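## Task

Finish with the right gripper's opening commanded to full closure on the blue scoop's handle. The handle must sit at the centre of the pad width, the pads must be only slightly farther apart than the handle is thick, and the handle must fill most of what lies between the fingers. The pads' centre must fall somewhere between the handle's two ends, at any insertion depth. The scoop must be lifted and motionless, touched by nothing except that gripper's fingers or the left arm above its base, and it must stay up even without the left arm. The red scoop must end up resting within a generous thumb's width of its starting spot, rotated only a little. Apart from this grasp, nothing that stays in place only because the robot holds it counts as finished.

## Robot and tools

ROBOT AND FRAME. Two six-joint arms, left_arm and right_arm, each with a parallel gripper. All reported positions use one world frame. Its origin is at table-top height, midway between the arms, roughly 5 to 10 cm behind the table's near edge. +x points out over the table, +z points up, and left_arm sits on the +y side. The arm names have nothing to do with the left or right side of any image. The gripper's fingers extend along its own +z axis and close along its own y axis. The reported hand point lies between the pads, about 1 cm short of the fingertips.

execute_actions. Argument actions is a list with zero or one entry, plus an optional pictures boolean. An empty list sends nothing and returns the state with images. An action has rows, a list of 1 to 15 rows, and steps, 6 to 15 (default 15). Each control step lasts 1/30 s and uses one row. If there are fewer rows than steps, the last row repeats. A wait is an entry with only steps (at most 300). It returns once that many steps have passed since the previous result, and your reply time counts toward them. Images come back only with an empty list or with pictures set to true. A refused call moves nothing.

ROW LAYOUT. One flat list of 14 numbers covers both arms. First come left_arm's waist, shoulder, elbow, wrist pitch, wrist yaw, wrist roll and gripper opening, then the same seven for right_arm. Send both arms' values every time, even when only one arm should move. Joint values are absolute target angles in radians, the same quantities Joint positions prints. They are not offsets. Stated ranges (rad): waist -2.618 to 3.054; shoulder 0.000 to 3.142; elbow 0.000 to 3.142; wrist pitch -1.571 to 1.571; wrist yaw -1.571 to 1.571; wrist roll -2.094 to 2.094. A call is refused if any target exceeds a range end by more than 0.036 and also lies farther out than that joint's last reported angle. True limits may differ from the stated ones by up to 0.036. A target past a true limit is clipped there, and the result then reports "joint sent to its limit", possibly about an earlier action. Opening is absolute on a scale from -1 (closed) to +1 (fully open).

MOTION. Speed is capped. On each step, a joint's target may lead its measured angle by no more than: waist 0.202, shoulder 0.258, elbow 0.238, wrist pitch 0.573, wrist yaw and wrist roll 0.522 rad. If the targets would place a hand more than 70 mm from where it is now, all of that arm's targets are pulled back toward the measured angles. Each result is taken 6 steps before its action ends. Those remaining steps run while you write, and the next action starts after them. Between calls, the arms keep heading for the last row sent. They stop once everything has nearly stopped moving (a blocked move counts as stopped) or after a HELD step. After that, only a new action moves them on. Fingers that are closing or opening finish that motion anyway.

RESULTS. The state line reads left_arm: ... | right_arm: ... and gives end_effector_position in metres and end_effector_quat_wxyz. The printed position can be off, more so at long reach. Joint positions and Joint velocities list each arm's six joints (rad, rad/s) and then the pad gap (m, m/s; 0.094 m means fully open). grip_measured is the measured opening on the command scale. Each gripper's reading can carry its own fixed bias of about 1 mm. "joint command not followed" means a clearance check altered or blocked joint targets on some steps; the rest of the row still ran. HELD marks steps on which all or part of your row was not sent.

GRIPPING. Between the extremes, the fingers go to where grip_measured would read your command. To hold something, keep commanding below grip_measured: about 0.03 below gives a firm hold, less gives a gentler one. Pads push at most about 50 to 62 N, less on some grippers and on parts thinner than about 2 mm. At first contact they can briefly squeeze much harder. For the goal, the final command must be fully closed (-1).

CAMERAS. cam_head_left, cam_head_right, cam_high and cam_low are 504x504. cam_left_wrist and cam_right_wrist are 616x616 fisheye, and their poses follow the arm's joint readings. Calibration (K, distortion D, T_world_to_cam from world to camera) was given for scene 1. The fixed cameras can be off by about 2.3 degrees and 9 mm. Results with pictures list any changed values. zoom_image takes camera and region [x0, y0, x1, y1] in that camera's pixels, with the origin at top left, up to 504x504. It returns a finer view of the latest image.

finished_scene. Argument scene is the integer number of the current scene. The goal must hold at that moment and keep holding. Answering without any tool call ends everything.

AVOID. Nothing may fall or be pushed off the table. Arms must not strike or press hard on each other. The bar beneath the bases and the plate behind it can rise up to about 3 cm above the table, and contact with them gives no warning. Avoid dropping or slipping objects, slamming, and hard shoves. External tugs on a held part or pushes on loose objects can happen. Motor heat builds while you hold a load. A MOTOR HOT line appears from 75 °C. At 90 °C that arm halts for 10 s. At 100 °C it goes limp and drops whatever it holds. Smooth moves with little effort are preferred.

Each tool is called as name([rows], argument=value, ...), one row to a line, values as JSON.

## Session

execute_actions(actions=[])

Scene clock: 0.00 s of 4200.00 s.
left_arm: end_effector_position=(+0.6822, +0.4886, +0.2593) grip_measured=+1.000 end_effector_quat_wxyz=(+0.346, +0.290, +0.767, +0.456) | right_arm: end_effector_position=(+0.5060, -0.1917, +0.1200) grip_measured=+1.000 end_effector_quat_wxyz=(+0.088, +0.194, +0.976, +0.053)
Joint positions: left_arm=[ 0.145  2.485  2.543 -0.422 -0.369  1.114  0.094] | right_arm=[ 0.248  2.443  2.522 -1.435 -0.021  0.593  0.094]
Joint velocities: left_arm=[-0.007  0.002 -0.022  0.051 -0.007 -0.037  0.   ] | right_arm=[ 0.002 -0.007 -0.002  0.022  0.022  0.022  0.   ]

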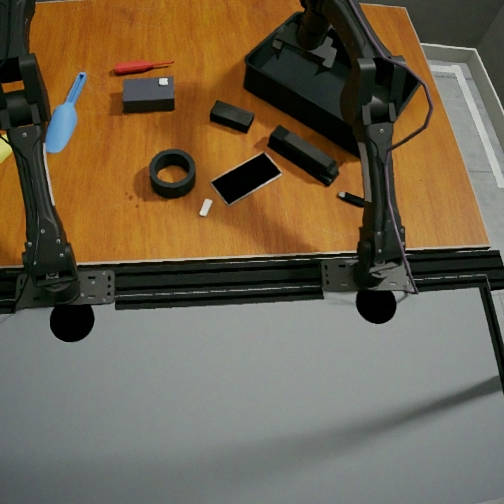

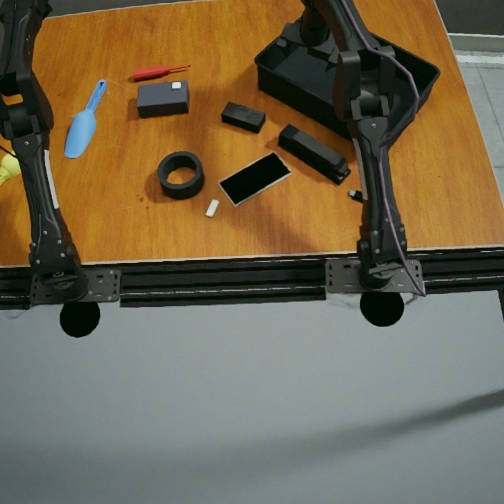

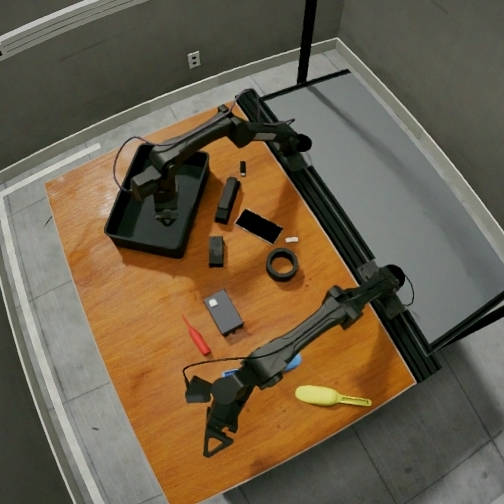

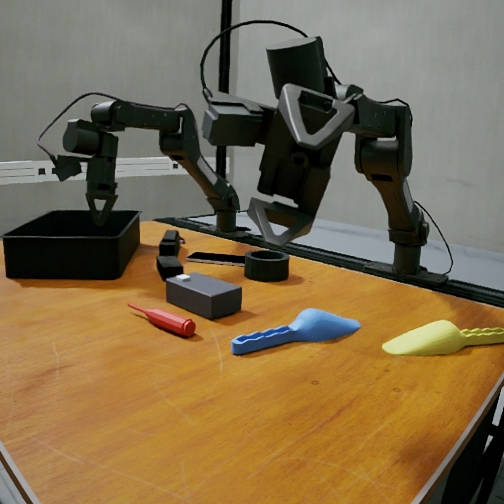

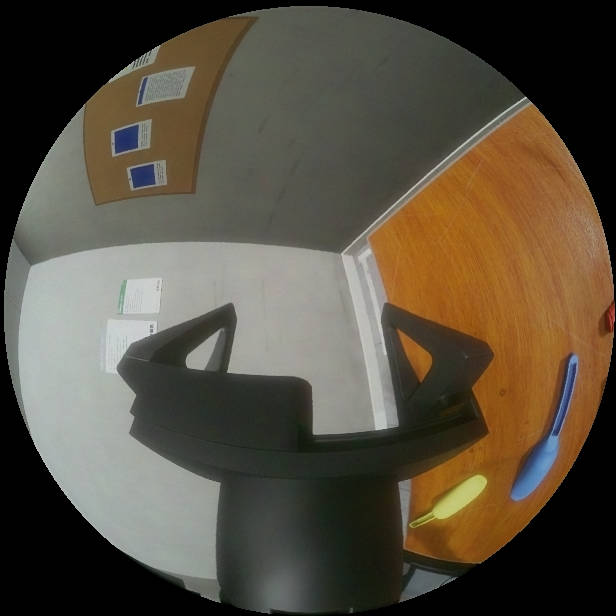

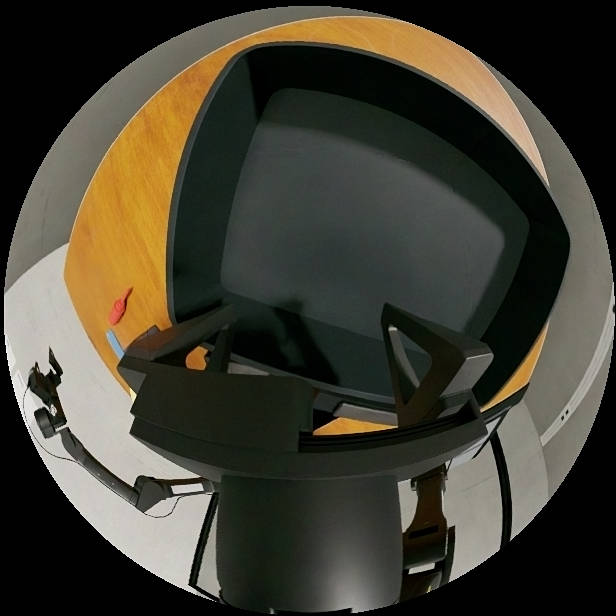

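execute_actions([
  {"rows":[[0.07,2.443,2.522,-1.435,0,0.3,1,0.0,2.0,2.2,-1.435,0,0.3,1]]},
])

execute_actions([
  {"steps":60},
], pictures=true)

Scene clock: 1.03 s of 4200.00 s.
left_arm: end_effector_position=(+0.6123, +0.3921, +0.1423) grip_measured=+1.000 end_effector_quat_wxyz=(+0.251, +0.223, +0.929, +0.154) | right_arm: end_effector_position=(+0.4599, -0.3104, +0.1684) grip_measured=+1.000 end_effector_quat_wxyz=(+0.097, +0.214, +0.972, +0.030)
Joint positions: left_arm=[ 0.076  2.474  2.532 -1.019 -0.109  0.584  0.094] | right_arm=[ 0.013  2.149  2.216 -1.425 -0.018  0.399  0.094]
Joint velocities: left_arm=[-0.237 -0.012 -0.095 -2.352  0.667 -1.516  0.   ] | right_arm=[-0.686 -1.155 -0.325  0.037  0.081 -0.476  0.   ]
Steps of this call (steps 1 to 22: nothing new was sent; steps 23 to 31: the first 9 steps of this action). Readings (joint positions):
23: left_arm=[0.143 2.483 2.543 -0.459 -0.338 1.064] | right_arm=[0.239 2.424 2.487 -1.420 -0.024 0.566]
24: left_arm=[0.140 2.477 2.543 -0.523 -0.300 1.003] | right_arm=[0.225 2.392 2.431 -1.414 -0.028 0.536]
26: left_arm=[0.126 2.474 2.543 -0.652 -0.234 0.881] | right_arm=[0.173 2.325 2.333 -1.420 -0.028 0.488]
30: left_arm=[0.084 2.474 2.535 -0.941 -0.131 0.636] | right_arm=[0.039 2.188 2.229 -1.425 -0.022 0.417]
31: the state above

Scene clock: 3.03 s of 4200.00 s.
left_arm: end_effector_position=(+0.5212, +0.3595, +0.1004) grip_measured=+1.000 end_effector_quat_wxyz=(+0.080, +0.119, +0.989, +0.031) | right_arm: end_effector_position=(+0.4465, -0.3204, +0.2249) grip_measured=+1.000 end_effector_quat_wxyz=(+0.161, +0.178, +0.971, +0.025)
Joint positions: left_arm=[ 0.061  2.474  2.52  -1.421 -0.008  0.31   0.094] | right_arm=[-0.003  2.011  2.207 -1.429 -0.002  0.31   0.094]
Joint velocities: left_arm=[-0.002 -0.002  0.007  0.095 -0.037  0.081  0.   ] | right_arm=[-0.002  0.017  0.002  0.022 -0.007  0.037  0.   ]
Kept back: nothing.
Steps of this call (steps 1 to 6: the last 6 steps of your previous action; steps 7 to 30: the robot went on to your last target; steps 31 to 60: nothing new was sent). Readings (joint positions):
1: left_arm=[0.069 2.474 2.529 -1.097 -0.088 0.532] | right_arm=[-0.007 2.109 2.208 -1.427 -0.013 0.382]
2: left_arm=[0.064 2.474 2.525 -1.168 -0.070 0.488] | right_arm=[-0.021 2.073 2.207 -1.428 -0.008 0.368]
4: left_arm=[0.061 2.474 2.520 -1.273 -0.044 0.424] | right_arm=[-0.028 2.014 2.207 -1.428 -0.002 0.348]
8: left_arm=[0.061 2.474 2.520 -1.370 -0.023 0.356] | right_arm=[-0.009 1.979 2.207 -1.428 -0.002 0.325]
60: the state above
All arms were judged still, so your last target was given up. Only a new action makes them travel on or press farther. Fingers that are still opening or closing keep moving.
camera_calibration (this result's frames):
cam_left_wrist: T_world_to_cam=[[-0.227714, -0.96924, -0.0933796, 0.478427], [-0.87753, 0.16271, 0.451072, 0.359642], [-0.422003, 0.184659, -0.887589, 0.367335], [0, 0, 0, 1]] pos_world=[0.579558, 0.337361, 0.208493]
cam_right_wrist: T_world_to_cam=[[-0.351525, -0.928879, -0.116676, -0.114226], [-0.898354, 0.299625, 0.321225, 0.427551], [-0.26342, 0.217735, -0.939788, 0.524046], [0, 0, 0, 1]] pos_world=[0.481983, -0.34831, 0.341824]

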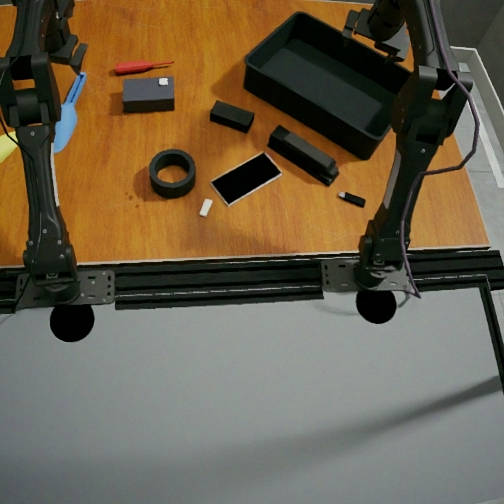

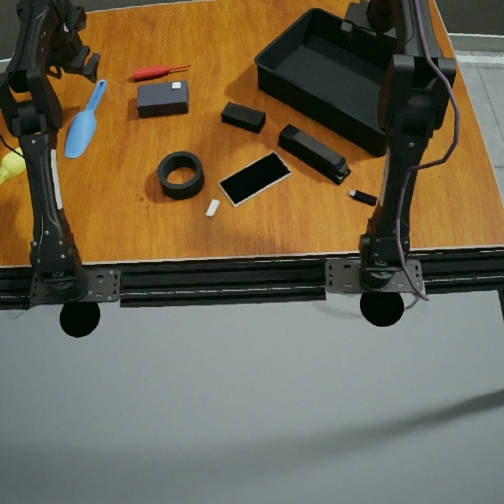

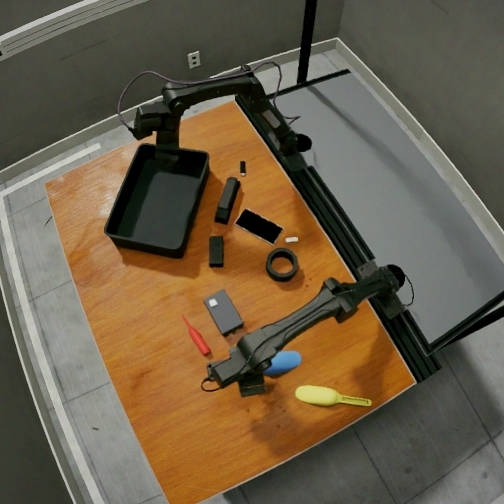

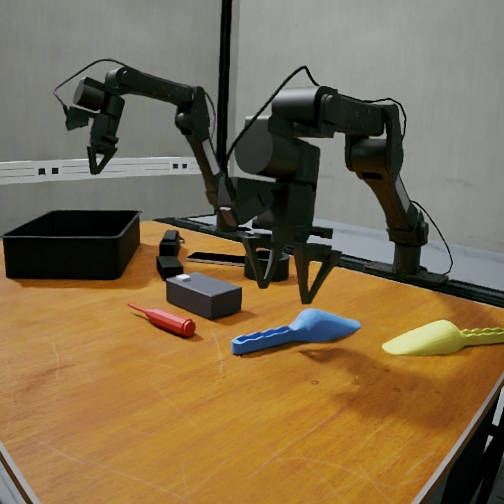

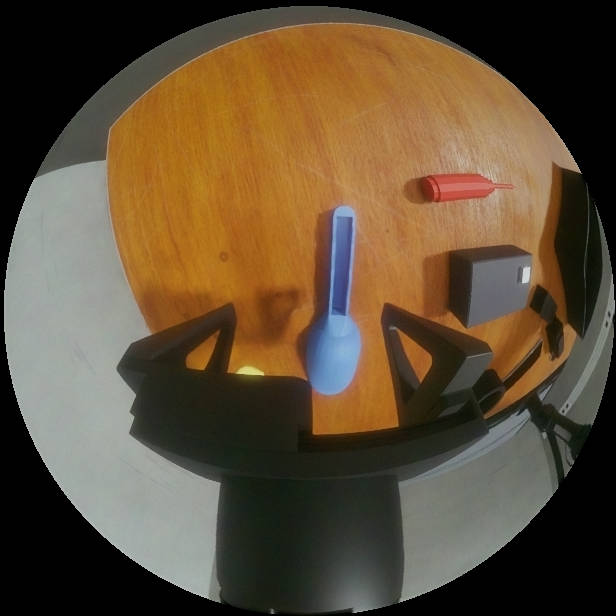

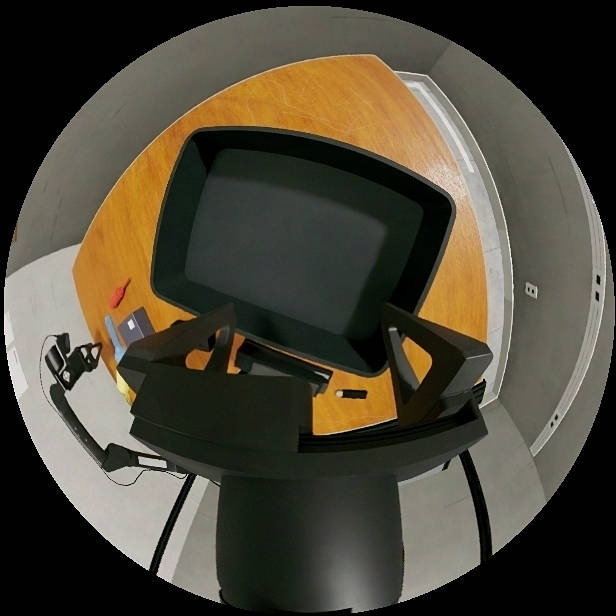

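execute_actions([
  {"rows":[[0.02,2.55,2.522,-1.40,0,0.27,1,0.0,2.0,2.2,-1.435,0,0.3,1]]},
])

execute_actions([
  {"steps":25},
], pictures=true)

Scene clock: 3.57 s of 4200.00 s.
left_arm: end_effector_position=(+0.5201, +0.3360, +0.0478) grip_measured=+1.000 end_effector_quat_wxyz=(+0.035, +0.129, +0.991, +0.018) | right_arm: end_effector_position=(+0.4465, -0.3204, +0.2249) grip_measured=+1.000 end_effector_quat_wxyz=(+0.161, +0.178, +0.971, +0.025)
Joint positions: left_arm=[ 0.015  2.58   2.52  -1.41  -0.005  0.284  0.094] | right_arm=[-0.003  2.011  2.207 -1.429 -0.002  0.31   0.094]
Joint velocities: left_arm=[-0.042  0.129 -0.007 -0.037 -0.066 -0.022  0.   ] | right_arm=[-0.002 -0.012  0.007 -0.007 -0.022  0.037  0.   ]
Steps of this call (steps 1 to 7: nothing new was sent; steps 8 to 16: the first 9 steps of this action). Readings (joint positions):
8: left_arm=[0.058 2.481 2.520 -1.420 -0.008 0.305] | right_arm=[-0.003 2.011 2.207 -1.429 -0.002 0.310]
9: left_arm=[0.055 2.489 2.520 -1.415 -0.008 0.299] | right_arm=[-0.003 2.011 2.207 -1.429 -0.002 0.310]
11: left_arm=[0.041 2.518 2.520 -1.410 -0.008 0.292] | right_arm=[-0.003 2.011 2.207 -1.429 -0.002 0.310]
15: left_arm=[0.018 2.574 2.520 -1.410 -0.006 0.285] | right_arm=[-0.003 2.011 2.207 -1.429 -0.002 0.310]
16: the state above

Scene clock: 4.40 s of 4200.00 s.
left_arm: end_effector_position=(+0.5203, +0.3358, +0.0482) grip_measured=+1.000 end_effector_quat_wxyz=(+0.035, +0.127, +0.991, +0.018) | right_arm: end_effector_position=(+0.4465, -0.3204, +0.2249) grip_measured=+1.000 end_effector_quat_wxyz=(+0.161, +0.178, +0.971, +0.025)
Joint positions: left_arm=[ 0.015  2.579  2.52  -1.409 -0.004  0.279  0.094] | right_arm=[-0.003  2.011  2.207 -1.429 -0.002  0.31   0.094]
Joint velocities: left_arm=[ 0.007 -0.012 -0.007  0.051 -0.095 -0.081  0.   ] | right_arm=[-0.022  0.007 -0.007 -0.007  0.066  0.051  0.   ]
Kept back: nothing.
Steps of this call (steps 1 to 6: the last 6 steps of your previous action; steps 7 to 15: the robot went on to your last target; steps 16 to 25: nothing new was sent). Readings (joint positions):
1: left_arm=[0.015 2.583 2.520 -1.410 -0.004 0.283] | right_arm=[-0.003 2.011 2.207 -1.429 -0.002 0.310]
2: left_arm=[0.015 2.583 2.520 -1.410 -0.004 0.282] | right_arm=[-0.003 2.011 2.207 -1.429 -0.002 0.310]
4: left_arm=[0.015 2.580 2.520 -1.409 -0.004 0.281] | right_arm=[-0.003 2.011 2.207 -1.429 -0.002 0.310]
8: left_arm=[0.015 2.579 2.520 -1.409 -0.004 0.280] | right_arm=[-0.003 2.011 2.207 -1.429 -0.002 0.310]
25: the state above
All arms were judged still, so your last target was given up. Only a new action makes them travel on or press farther. Fingers that are still opening or closing keep moving.
camera_calibration (this result's frames):
cam_left_wrist: T_world_to_cam=[[-0.248992, -0.966744, -0.0583842, 0.458907], [-0.829604, 0.181787, 0.52793, 0.351242], [-0.49976, 0.179886, -0.847279, 0.365099], [0, 0, 0, 1]] pos_world=[0.588118, 0.314118, 0.150702]
cam_right_wrist: T_world_to_cam=[[-0.351525, -0.928879, -0.116676, -0.114226], [-0.898354, 0.299625, 0.321225, 0.427551], [-0.26342, 0.217735, -0.939788, 0.524046], [0, 0, 0, 1]] pos_world=[0.481983, -0.34831, 0.341824]

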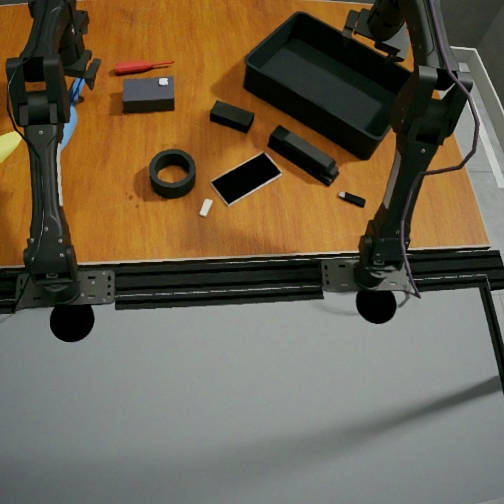

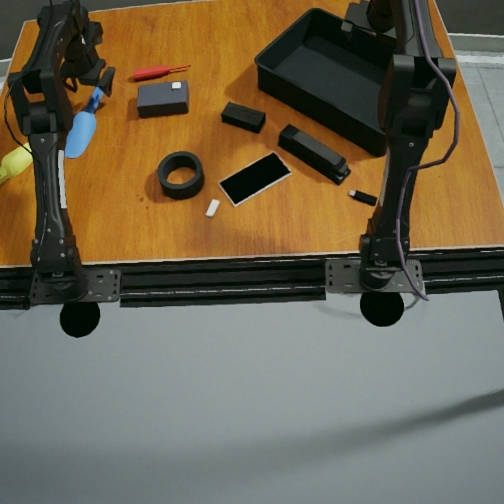

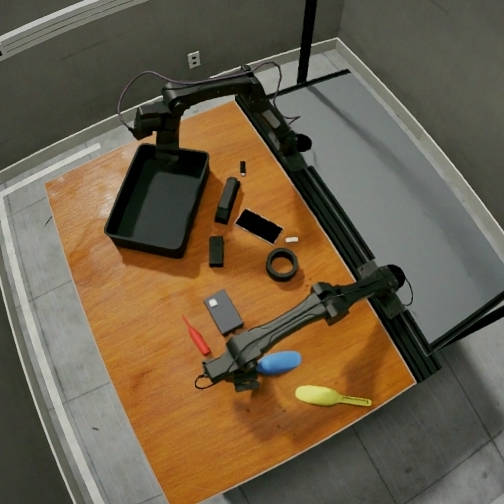

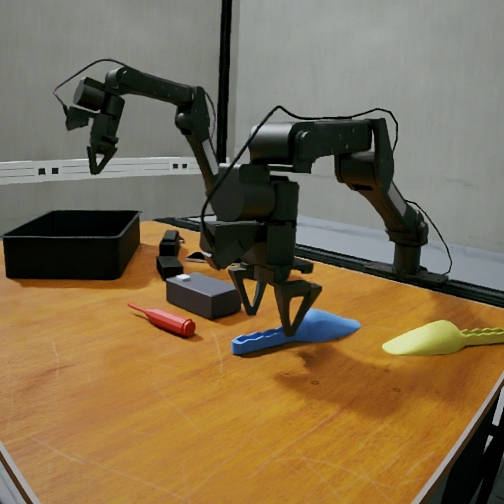

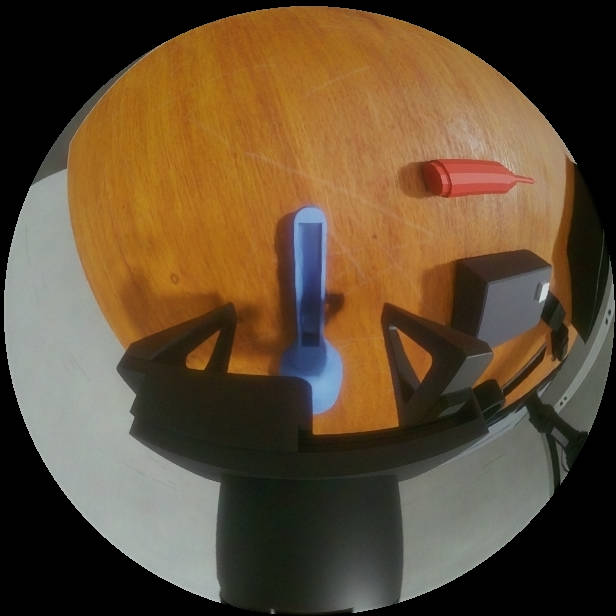

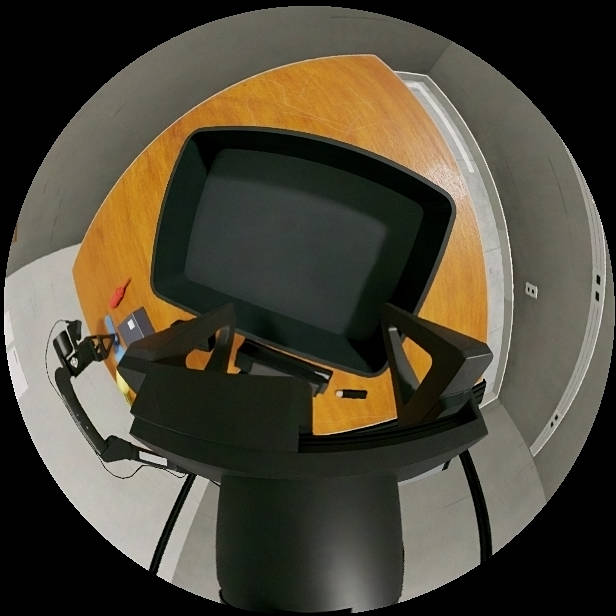

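execute_actions([
  {"rows":[[0.02,2.62,2.522,-1.37,0,0.27,1,0.0,2.0,2.2,-1.435,0,0.3,1]]},
])

execute_actions([
  {"rows":[[0.02,2.62,2.522,-1.37,0,0.27,-1,0.0,2.0,2.2,-1.435,0,0.3,1]]},
])

execute_actions([
  {"steps":25},
], pictures=true)

Scene clock: 5.73 s of 4200.00 s.
left_arm: end_effector_position=(+0.5208, +0.3364, +0.0192) grip_measured=+1.000 end_effector_quat_wxyz=(+0.018, +0.126, +0.992, +0.015) | right_arm: end_effector_position=(+0.4465, -0.3204, +0.2249) grip_measured=+1.000 end_effector_quat_wxyz=(+0.161, +0.178, +0.971, +0.025)
Joint positions: left_arm=[ 0.015  2.638  2.52  -1.386 -0.004  0.279  0.094] | right_arm=[-0.003  2.011  2.207 -1.429 -0.002  0.309  0.094]
Joint velocities: left_arm=[ 0.007  0.081 -0.007 -0.051  0.051 -0.007  0.   ] | right_arm=[-0.002 -0.007 -0.002  0.022 -0.007 -0.037  0.   ]
Steps of this call (steps 1 to 31: nothing new was sent; steps 32 to 40: the first 9 steps of this action). Readings (joint positions):
32: left_arm=[0.015 2.583 2.520 -1.407 -0.004 0.279] | right_arm=[-0.003 2.011 2.207 -1.429 -0.002 0.310]
33: left_arm=[0.015 2.587 2.520 -1.401 -0.004 0.279] | right_arm=[-0.003 2.011 2.207 -1.429 -0.002 0.309]
35: left_arm=[0.015 2.604 2.520 -1.391 -0.004 0.279] | right_arm=[-0.003 2.011 2.207 -1.429 -0.002 0.309]
39: left_arm=[0.015 2.635 2.520 -1.386 -0.004 0.279] | right_arm=[-0.003 2.011 2.207 -1.429 -0.002 0.309]
40: the state above

Scene clock: 6.23 s of 4200.00 s.
left_arm: end_effector_position=(+0.5217, +0.3362, +0.0187) grip_measured=-0.605 end_effector_quat_wxyz=(+0.019, +0.126, +0.992, +0.015) | right_arm: end_effector_position=(+0.4465, -0.3204, +0.2249) grip_measured=+1.000 end_effector_quat_wxyz=(+0.161, +0.178, +0.971, +0.025)
Joint positions: left_arm=[ 0.015  2.64   2.52  -1.382 -0.003  0.278  0.019] | right_arm=[-0.003  2.011  2.207 -1.429 -0.002  0.309  0.094]
Joint velocities: left_arm=[-0.002  0.002 -0.007 -0.066 -0.037 -0.081 -0.   ] | right_arm=[ 0.012  0.002  0.007 -0.007 -0.066 -0.022  0.   ]
Steps of this call (steps 1 to 6: the last 6 steps of your previous action; steps 7 to 15: the first 9 steps of this action). Readings (joint positions):
7: left_arm=[0.015 2.640 2.520 -1.382 -0.004 0.279] | right_arm=[-0.003 2.011 2.207 -1.429 -0.002 0.309]
8: left_arm=[0.015 2.640 2.520 -1.382 -0.004 0.279] | right_arm=[-0.003 2.011 2.207 -1.429 -0.002 0.309]
10: left_arm=[0.015 2.640 2.520 -1.382 -0.004 0.279] | right_arm=[-0.003 2.011 2.207 -1.429 -0.002 0.309]
14: left_arm=[0.015 2.640 2.520 -1.382 -0.003 0.278] | right_arm=[-0.003 2.011 2.207 -1.429 -0.002 0.309]
15: the state above

Scene clock: 7.07 s of 4200.00 s.
left_arm: end_effector_position=(+0.5217, +0.3362, +0.0187) grip_measured=-0.605 end_effector_quat_wxyz=(+0.019, +0.126, +0.992, +0.015) | right_arm: end_effector_position=(+0.4465, -0.3204, +0.2249) grip_measured=+1.000 end_effector_quat_wxyz=(+0.161, +0.178, +0.971, +0.025)
Joint positions: left_arm=[ 0.015  2.64   2.52  -1.382 -0.003  0.278  0.019] | right_arm=[-0.003  2.011  2.207 -1.429 -0.002  0.309  0.094]
Joint velocities: left_arm=[-0.022 -0.017  0.002 -0.037  0.022 -0.095 -0.001] | right_arm=[-0.027 -0.007 -0.007  0.051  0.037 -0.037  0.   ]
Kept back: nothing.
Steps of this call (steps 1 to 6: the last 6 steps of your previous action; steps 7 to 15: the robot went on to your last target; steps 16 to 25: nothing new was sent). Readings (joint positions):
1: left_arm=[0.015 2.640 2.520 -1.382 -0.003 0.278] | right_arm=[-0.003 2.011 2.207 -1.429 -0.002 0.309]
2: left_arm=[0.015 2.640 2.520 -1.382 -0.003 0.278] | right_arm=[-0.003 2.011 2.207 -1.429 -0.002 0.309]
4: left_arm=[0.015 2.640 2.520 -1.382 -0.003 0.278] | right_arm=[-0.003 2.011 2.207 -1.429 -0.002 0.309]
8: left_arm=[0.015 2.640 2.520 -1.382 -0.003 0.278] | right_arm=[-0.003 2.011 2.207 -1.429 -0.002 0.309]
25: the state above
All arms were judged still, so your last target was given up. Only a new action makes them travel on or press farther. Fingers that are still opening or closing keep moving.
camera_calibration (this result's frames):
cam_left_wrist: T_world_to_cam=[[-0.24868, -0.967384, -0.0482236, 0.457827], [-0.812281, 0.181171, 0.554416, 0.358588], [-0.527597, 0.177043, -0.830841, 0.355934], [0, 0, 0, 1]] pos_world=[0.592916, 0.314913, 0.118996]
cam_right_wrist: T_world_to_cam=[[-0.35119, -0.92902, -0.116561, -0.114447], [-0.898461, 0.299339, 0.321191, 0.427515], [-0.263502, 0.217525, -0.939814, 0.52402], [0, 0, 0, 1]] pos_world=[0.481993, -0.348283, 0.341827]

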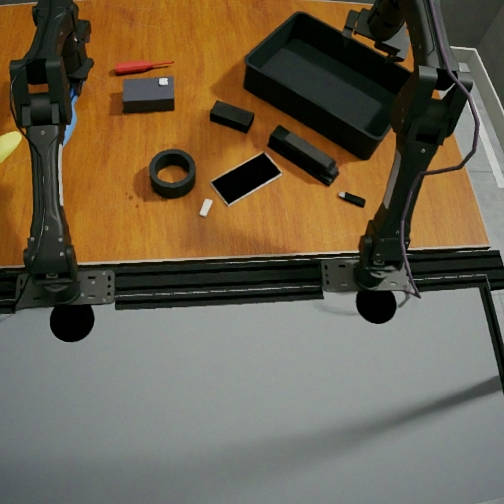

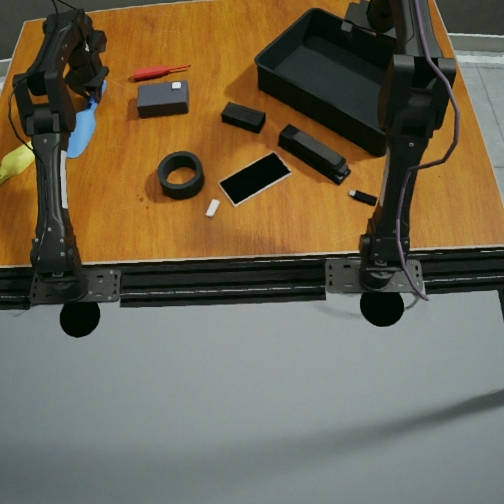

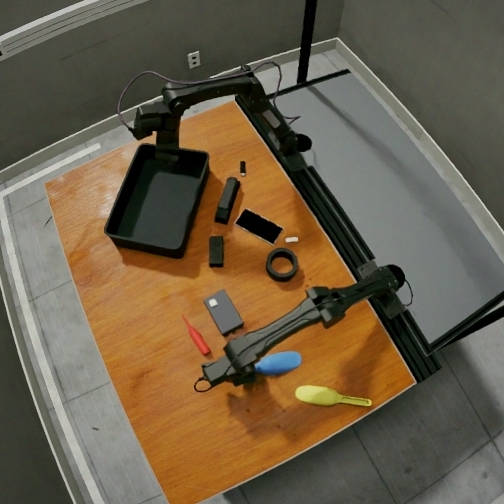

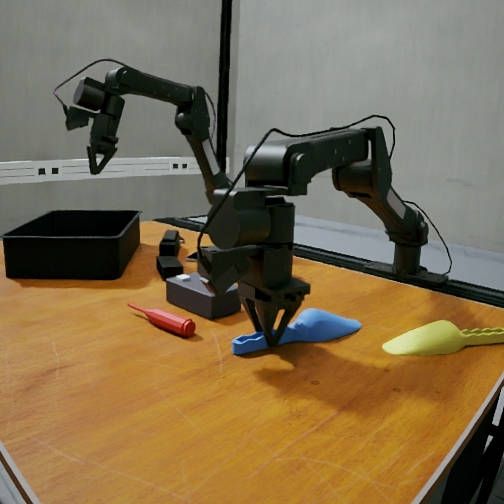

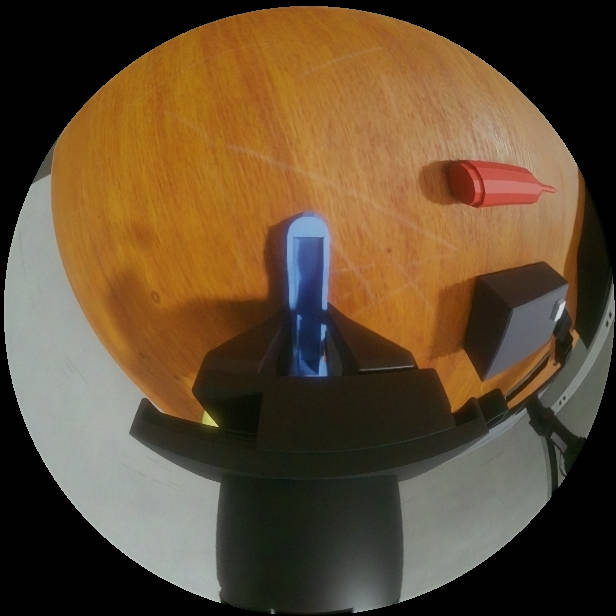

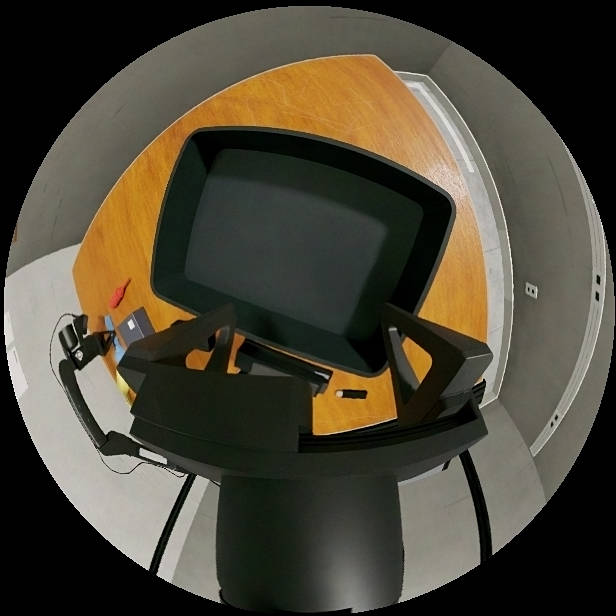

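execute_actions([
  {"rows":[[0.02,2.40,2.522,-1.37,0,0.27,-1,-0.7,2.0,2.2,-1.435,0,0.3,1]]},
])

execute_actions([
  {"rows":[[-1.27,2.40,2.522,-1.37,0,0.3,-1,-0.7,2.0,2.2,-1.435,0,0.3,1]]},
])

execute_actions([
  {"steps":60},
])

execute_actions([
  {"rows":[[-1.27,2.55,2.522,-1.37,0,0.3,-1,-0.7,2.0,2.2,-1.435,0,0.3,1]]},
])

execute_actions([
  {"steps":15},
], pictures=true)

Scene clock: 8.00 s of 4200.00 s.
left_arm: end_effector_position=(+0.5308, +0.3344, +0.1185) grip_measured=-0.605 end_effector_quat_wxyz=(+0.116, +0.126, +0.985, +0.030) | right_arm: end_effector_position=(+0.3985, -0.5010, +0.2243) grip_measured=+1.000 end_effector_quat_wxyz=(+0.162, +0.378, +0.911, -0.005)
Joint positions: left_arm=[ 0.015  2.431  2.502 -1.376 -0.003  0.278  0.019] | right_arm=[-0.435  2.011  2.207 -1.428 -0.019  0.306  0.094]
Joint velocities: left_arm=[-0.002 -0.642  0.139 -0.022 -0.066 -0.066 -0.001] | right_arm=[-1.712  0.002 -0.012  0.007  0.007 -0.051  0.   ]
Steps of this call (steps 1 to 19: nothing new was sent; steps 20 to 28: the first 9 steps of this action). Readings (joint positions):
20: left_arm=[0.015 2.629 2.514 -1.380 -0.003 0.278] | right_arm=[-0.019 2.011 2.207 -1.429 -0.011 0.308]
21: left_arm=[0.015 2.614 2.504 -1.380 -0.003 0.278] | right_arm=[-0.046 2.011 2.207 -1.429 -0.020 0.306]
23: left_arm=[0.015 2.572 2.499 -1.381 -0.003 0.278] | right_arm=[-0.139 2.011 2.207 -1.429 -0.022 0.306]
27: left_arm=[0.015 2.456 2.499 -1.377 -0.003 0.278] | right_arm=[-0.374 2.011 2.207 -1.428 -0.020 0.306]
28: the state above

Scene clock: 8.50 s of 4200.00 s.
left_arm: end_effector_position=(+0.5157, +0.1749, +0.1233) grip_measured=-0.605 end_effector_quat_wxyz=(+0.131, +0.277, +0.952, +0.015) | right_arm: end_effector_position=(+0.3298, -0.5994, +0.2244) grip_measured=+1.000 end_effector_quat_wxyz=(+0.158, +0.495, +0.853, -0.039)
Joint positions: left_arm=[-0.295  2.426  2.515 -1.367 -0.019  0.283  0.019] | right_arm=[-0.696  2.011  2.207 -1.428  0.005  0.306  0.094]
Joint velocities: left_arm=[-1.336  0.022 -0.012  0.037 -0.037 -0.081  0.001] | right_arm=[ 0.027 -0.012  0.007 -0.022 -0.095 -0.037  0.   ]
Steps of this call (steps 1 to 6: the last 6 steps of your previous action; steps 7 to 15: the first 9 steps of this action). Readings (joint positions):
7: left_arm=[0.004 2.396 2.515 -1.370 -0.009 0.278] | right_arm=[-0.748 2.011 2.207 -1.427 0.011 0.306]
8: left_arm=[-0.013 2.401 2.515 -1.370 -0.017 0.279] | right_arm=[-0.749 2.011 2.207 -1.427 0.012 0.306]
10: left_arm=[-0.074 2.411 2.515 -1.370 -0.020 0.280] | right_arm=[-0.731 2.011 2.207 -1.427 0.012 0.306]
14: left_arm=[-0.247 2.424 2.515 -1.368 -0.019 0.282] | right_arm=[-0.698 2.011 2.207 -1.428 0.006 0.306]
15: the state above

Scene clock: 10.50 s of 4200.00 s.
left_arm: end_effector_position=(+0.1751, -0.1857, +0.1249) grip_measured=-0.605 end_effector_quat_wxyz=(+0.117, +0.689, +0.712, -0.071) | right_arm: end_effector_position=(+0.3298, -0.5993, +0.2244) grip_measured=+1.000 end_effector_quat_wxyz=(+0.158, +0.495, +0.853, -0.039)
Joint positions: left_arm=[-1.261  2.428  2.515 -1.356  0.     0.292  0.019] | right_arm=[-0.696  2.011  2.207 -1.428  0.005  0.306  0.094]
Joint velocities: left_arm=[ 0.017 -0.012 -0.017 -0.007 -0.022  0.007  0.   ] | right_arm=[-0.032 -0.027 -0.022  0.051 -0.007  0.022  0.   ]
Kept back: nothing.
Steps of this call (steps 1 to 6: the last 6 steps of your previous action; steps 7 to 45: the robot went on to your last target; steps 46 to 60: nothing new was sent). Readings (joint positions):
1: left_arm=[-0.343 2.427 2.515 -1.366 -0.017 0.284] | right_arm=[-0.696 2.011 2.207 -1.428 0.005 0.306]
2: left_arm=[-0.392 2.428 2.515 -1.364 -0.017 0.284] | right_arm=[-0.696 2.011 2.207 -1.428 0.005 0.306]
4: left_arm=[-0.490 2.428 2.515 -1.362 -0.015 0.285] | right_arm=[-0.696 2.011 2.207 -1.428 0.005 0.306]
8: left_arm=[-0.688 2.428 2.515 -1.358 -0.012 0.286] | right_arm=[-0.696 2.011 2.207 -1.428 0.005 0.306]
60: the state above
All arms were judged still, so your last target was given up. Only a new action makes them travel on or press farther. Fingers that are still opening or closing keep moving.

Scene clock: 10.80 s of 4200.00 s.
left_arm: end_effector_position=(+0.1710, -0.1788, +0.0395) grip_measured=-0.605 end_effector_quat_wxyz=(+0.042, +0.695, +0.717, -0.032) | right_arm: end_effector_position=(+0.3298, -0.5993, +0.2244) grip_measured=+1.000 end_effector_quat_wxyz=(+0.158, +0.495, +0.853, -0.039)
Joint positions: left_arm=[-1.261  2.593  2.51  -1.357  0.     0.292  0.019] | right_arm=[-0.696  2.011  2.207 -1.428  0.005  0.306  0.094]
Joint velocities: left_arm=[-0.002  0.232 -0.1   -0.095 -0.007 -0.022 -0.001] | right_arm=[-0.012 -0.012 -0.012 -0.022  0.066 -0.022  0.   ]
Steps of this call (steps 1 to 9: the first 9 steps of this action). Readings (joint positions):
1: left_arm=[-1.261 2.440 2.520 -1.358 0.000 0.292] | right_arm=[-0.696 2.011 2.207 -1.428 0.005 0.306]
2: left_arm=[-1.261 2.455 2.526 -1.356 0.000 0.292] | right_arm=[-0.696 2.011 2.207 -1.428 0.005 0.306]
4: left_arm=[-1.261 2.499 2.526 -1.354 0.000 0.292] | right_arm=[-0.696 2.011 2.207 -1.428 0.005 0.306]
8: left_arm=[-1.261 2.583 2.514 -1.355 0.000 0.292] | right_arm=[-0.696 2.011 2.207 -1.428 0.005 0.306]
9: the state above

Scene clock: 11.30 s of 4200.00 s.
left_arm: end_effector_position=(+0.1708, -0.1771, +0.0449) grip_measured=-0.605 end_effector_quat_wxyz=(+0.043, +0.695, +0.717, -0.032) | right_arm: end_effector_position=(+0.3298, -0.5993, +0.2244) grip_measured=+1.000 end_effector_quat_wxyz=(+0.158, +0.495, +0.853, -0.039)
Joint positions: left_arm=[-1.261  2.58   2.507 -1.365 -0.001  0.293  0.019] | right_arm=[-0.696  2.011  2.207 -1.428  0.005  0.306  0.094]
Joint velocities: left_arm=[ 0.012 -0.012  0.017  0.007 -0.022  0.022 -0.002] | right_arm=[-0.012 -0.032 -0.002  0.051 -0.022 -0.007  0.   ]
Kept back: nothing.
Steps of this call (steps 1 to 6: the last 6 steps of your previous action; steps 7 to 15: the robot went on to your last target). Readings (joint positions):
1: left_arm=[-1.261 2.598 2.507 -1.360 -0.000 0.292] | right_arm=[-0.696 2.011 2.207 -1.428 0.005 0.306]
2: left_arm=[-1.261 2.600 2.507 -1.363 -0.001 0.293] | right_arm=[-0.696 2.011 2.207 -1.428 0.005 0.306]
4: left_arm=[-1.261 2.595 2.507 -1.365 -0.001 0.293] | right_arm=[-0.696 2.011 2.207 -1.428 0.005 0.306]
8: left_arm=[-1.261 2.582 2.507 -1.365 -0.001 0.293] | right_arm=[-0.696 2.011 2.207 -1.428 0.005 0.306]
15: the state above
camera_calibration (this result's frames):
cam_left_wrist: T_world_to_cam=[[-0.999137, -0.0316947, -0.0268352, 0.168224], [-0.0408205, 0.868392, 0.494195, 0.144605], [0.00764009, 0.494864, -0.868937, 0.250018], [0, 0, 0, 1]] pos_world=[0.172072, -0.243966, 0.150301]
cam_right_wrist: T_world_to_cam=[[-0.864441, -0.492508, -0.10088, 0.012708], [-0.497149, 0.807623, 0.317156, 0.57944], [-0.0747288, 0.324315, -0.942993, 0.555918], [0, 0, 0, 1]] pos_world=[0.340596, -0.642003, 0.341736]

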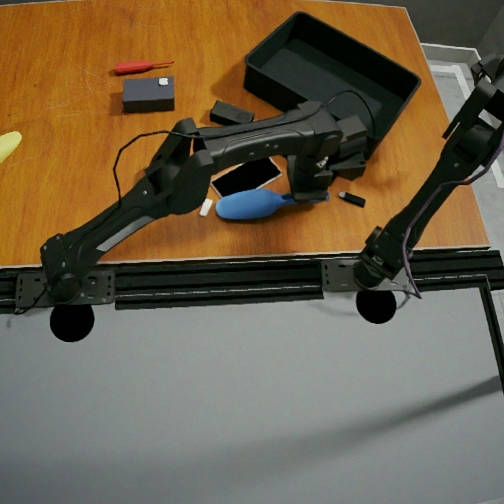

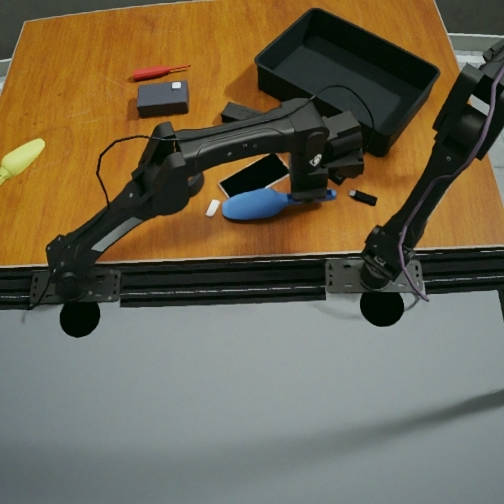

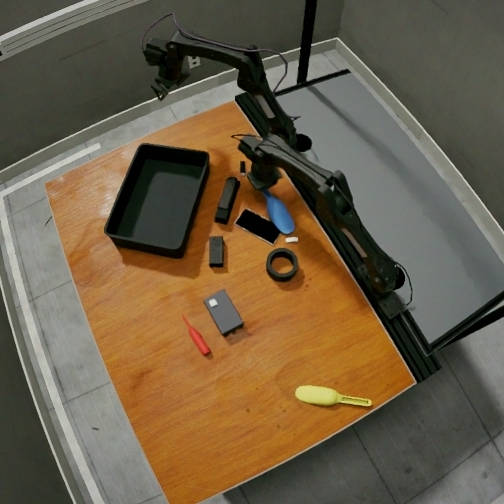

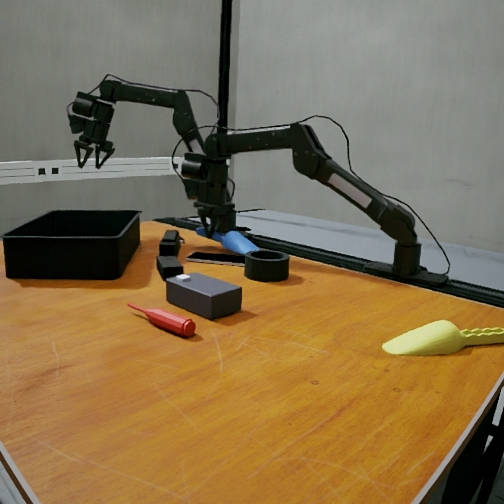

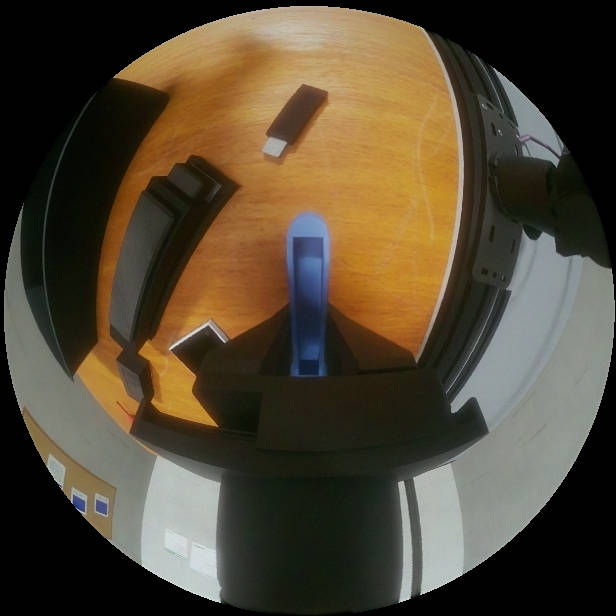

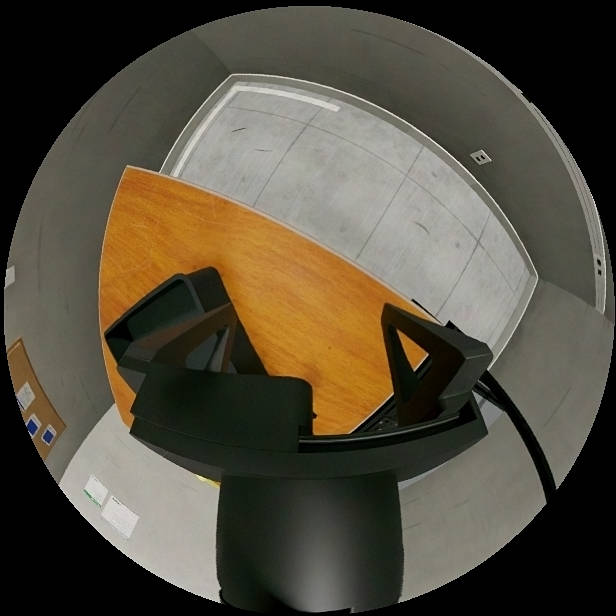

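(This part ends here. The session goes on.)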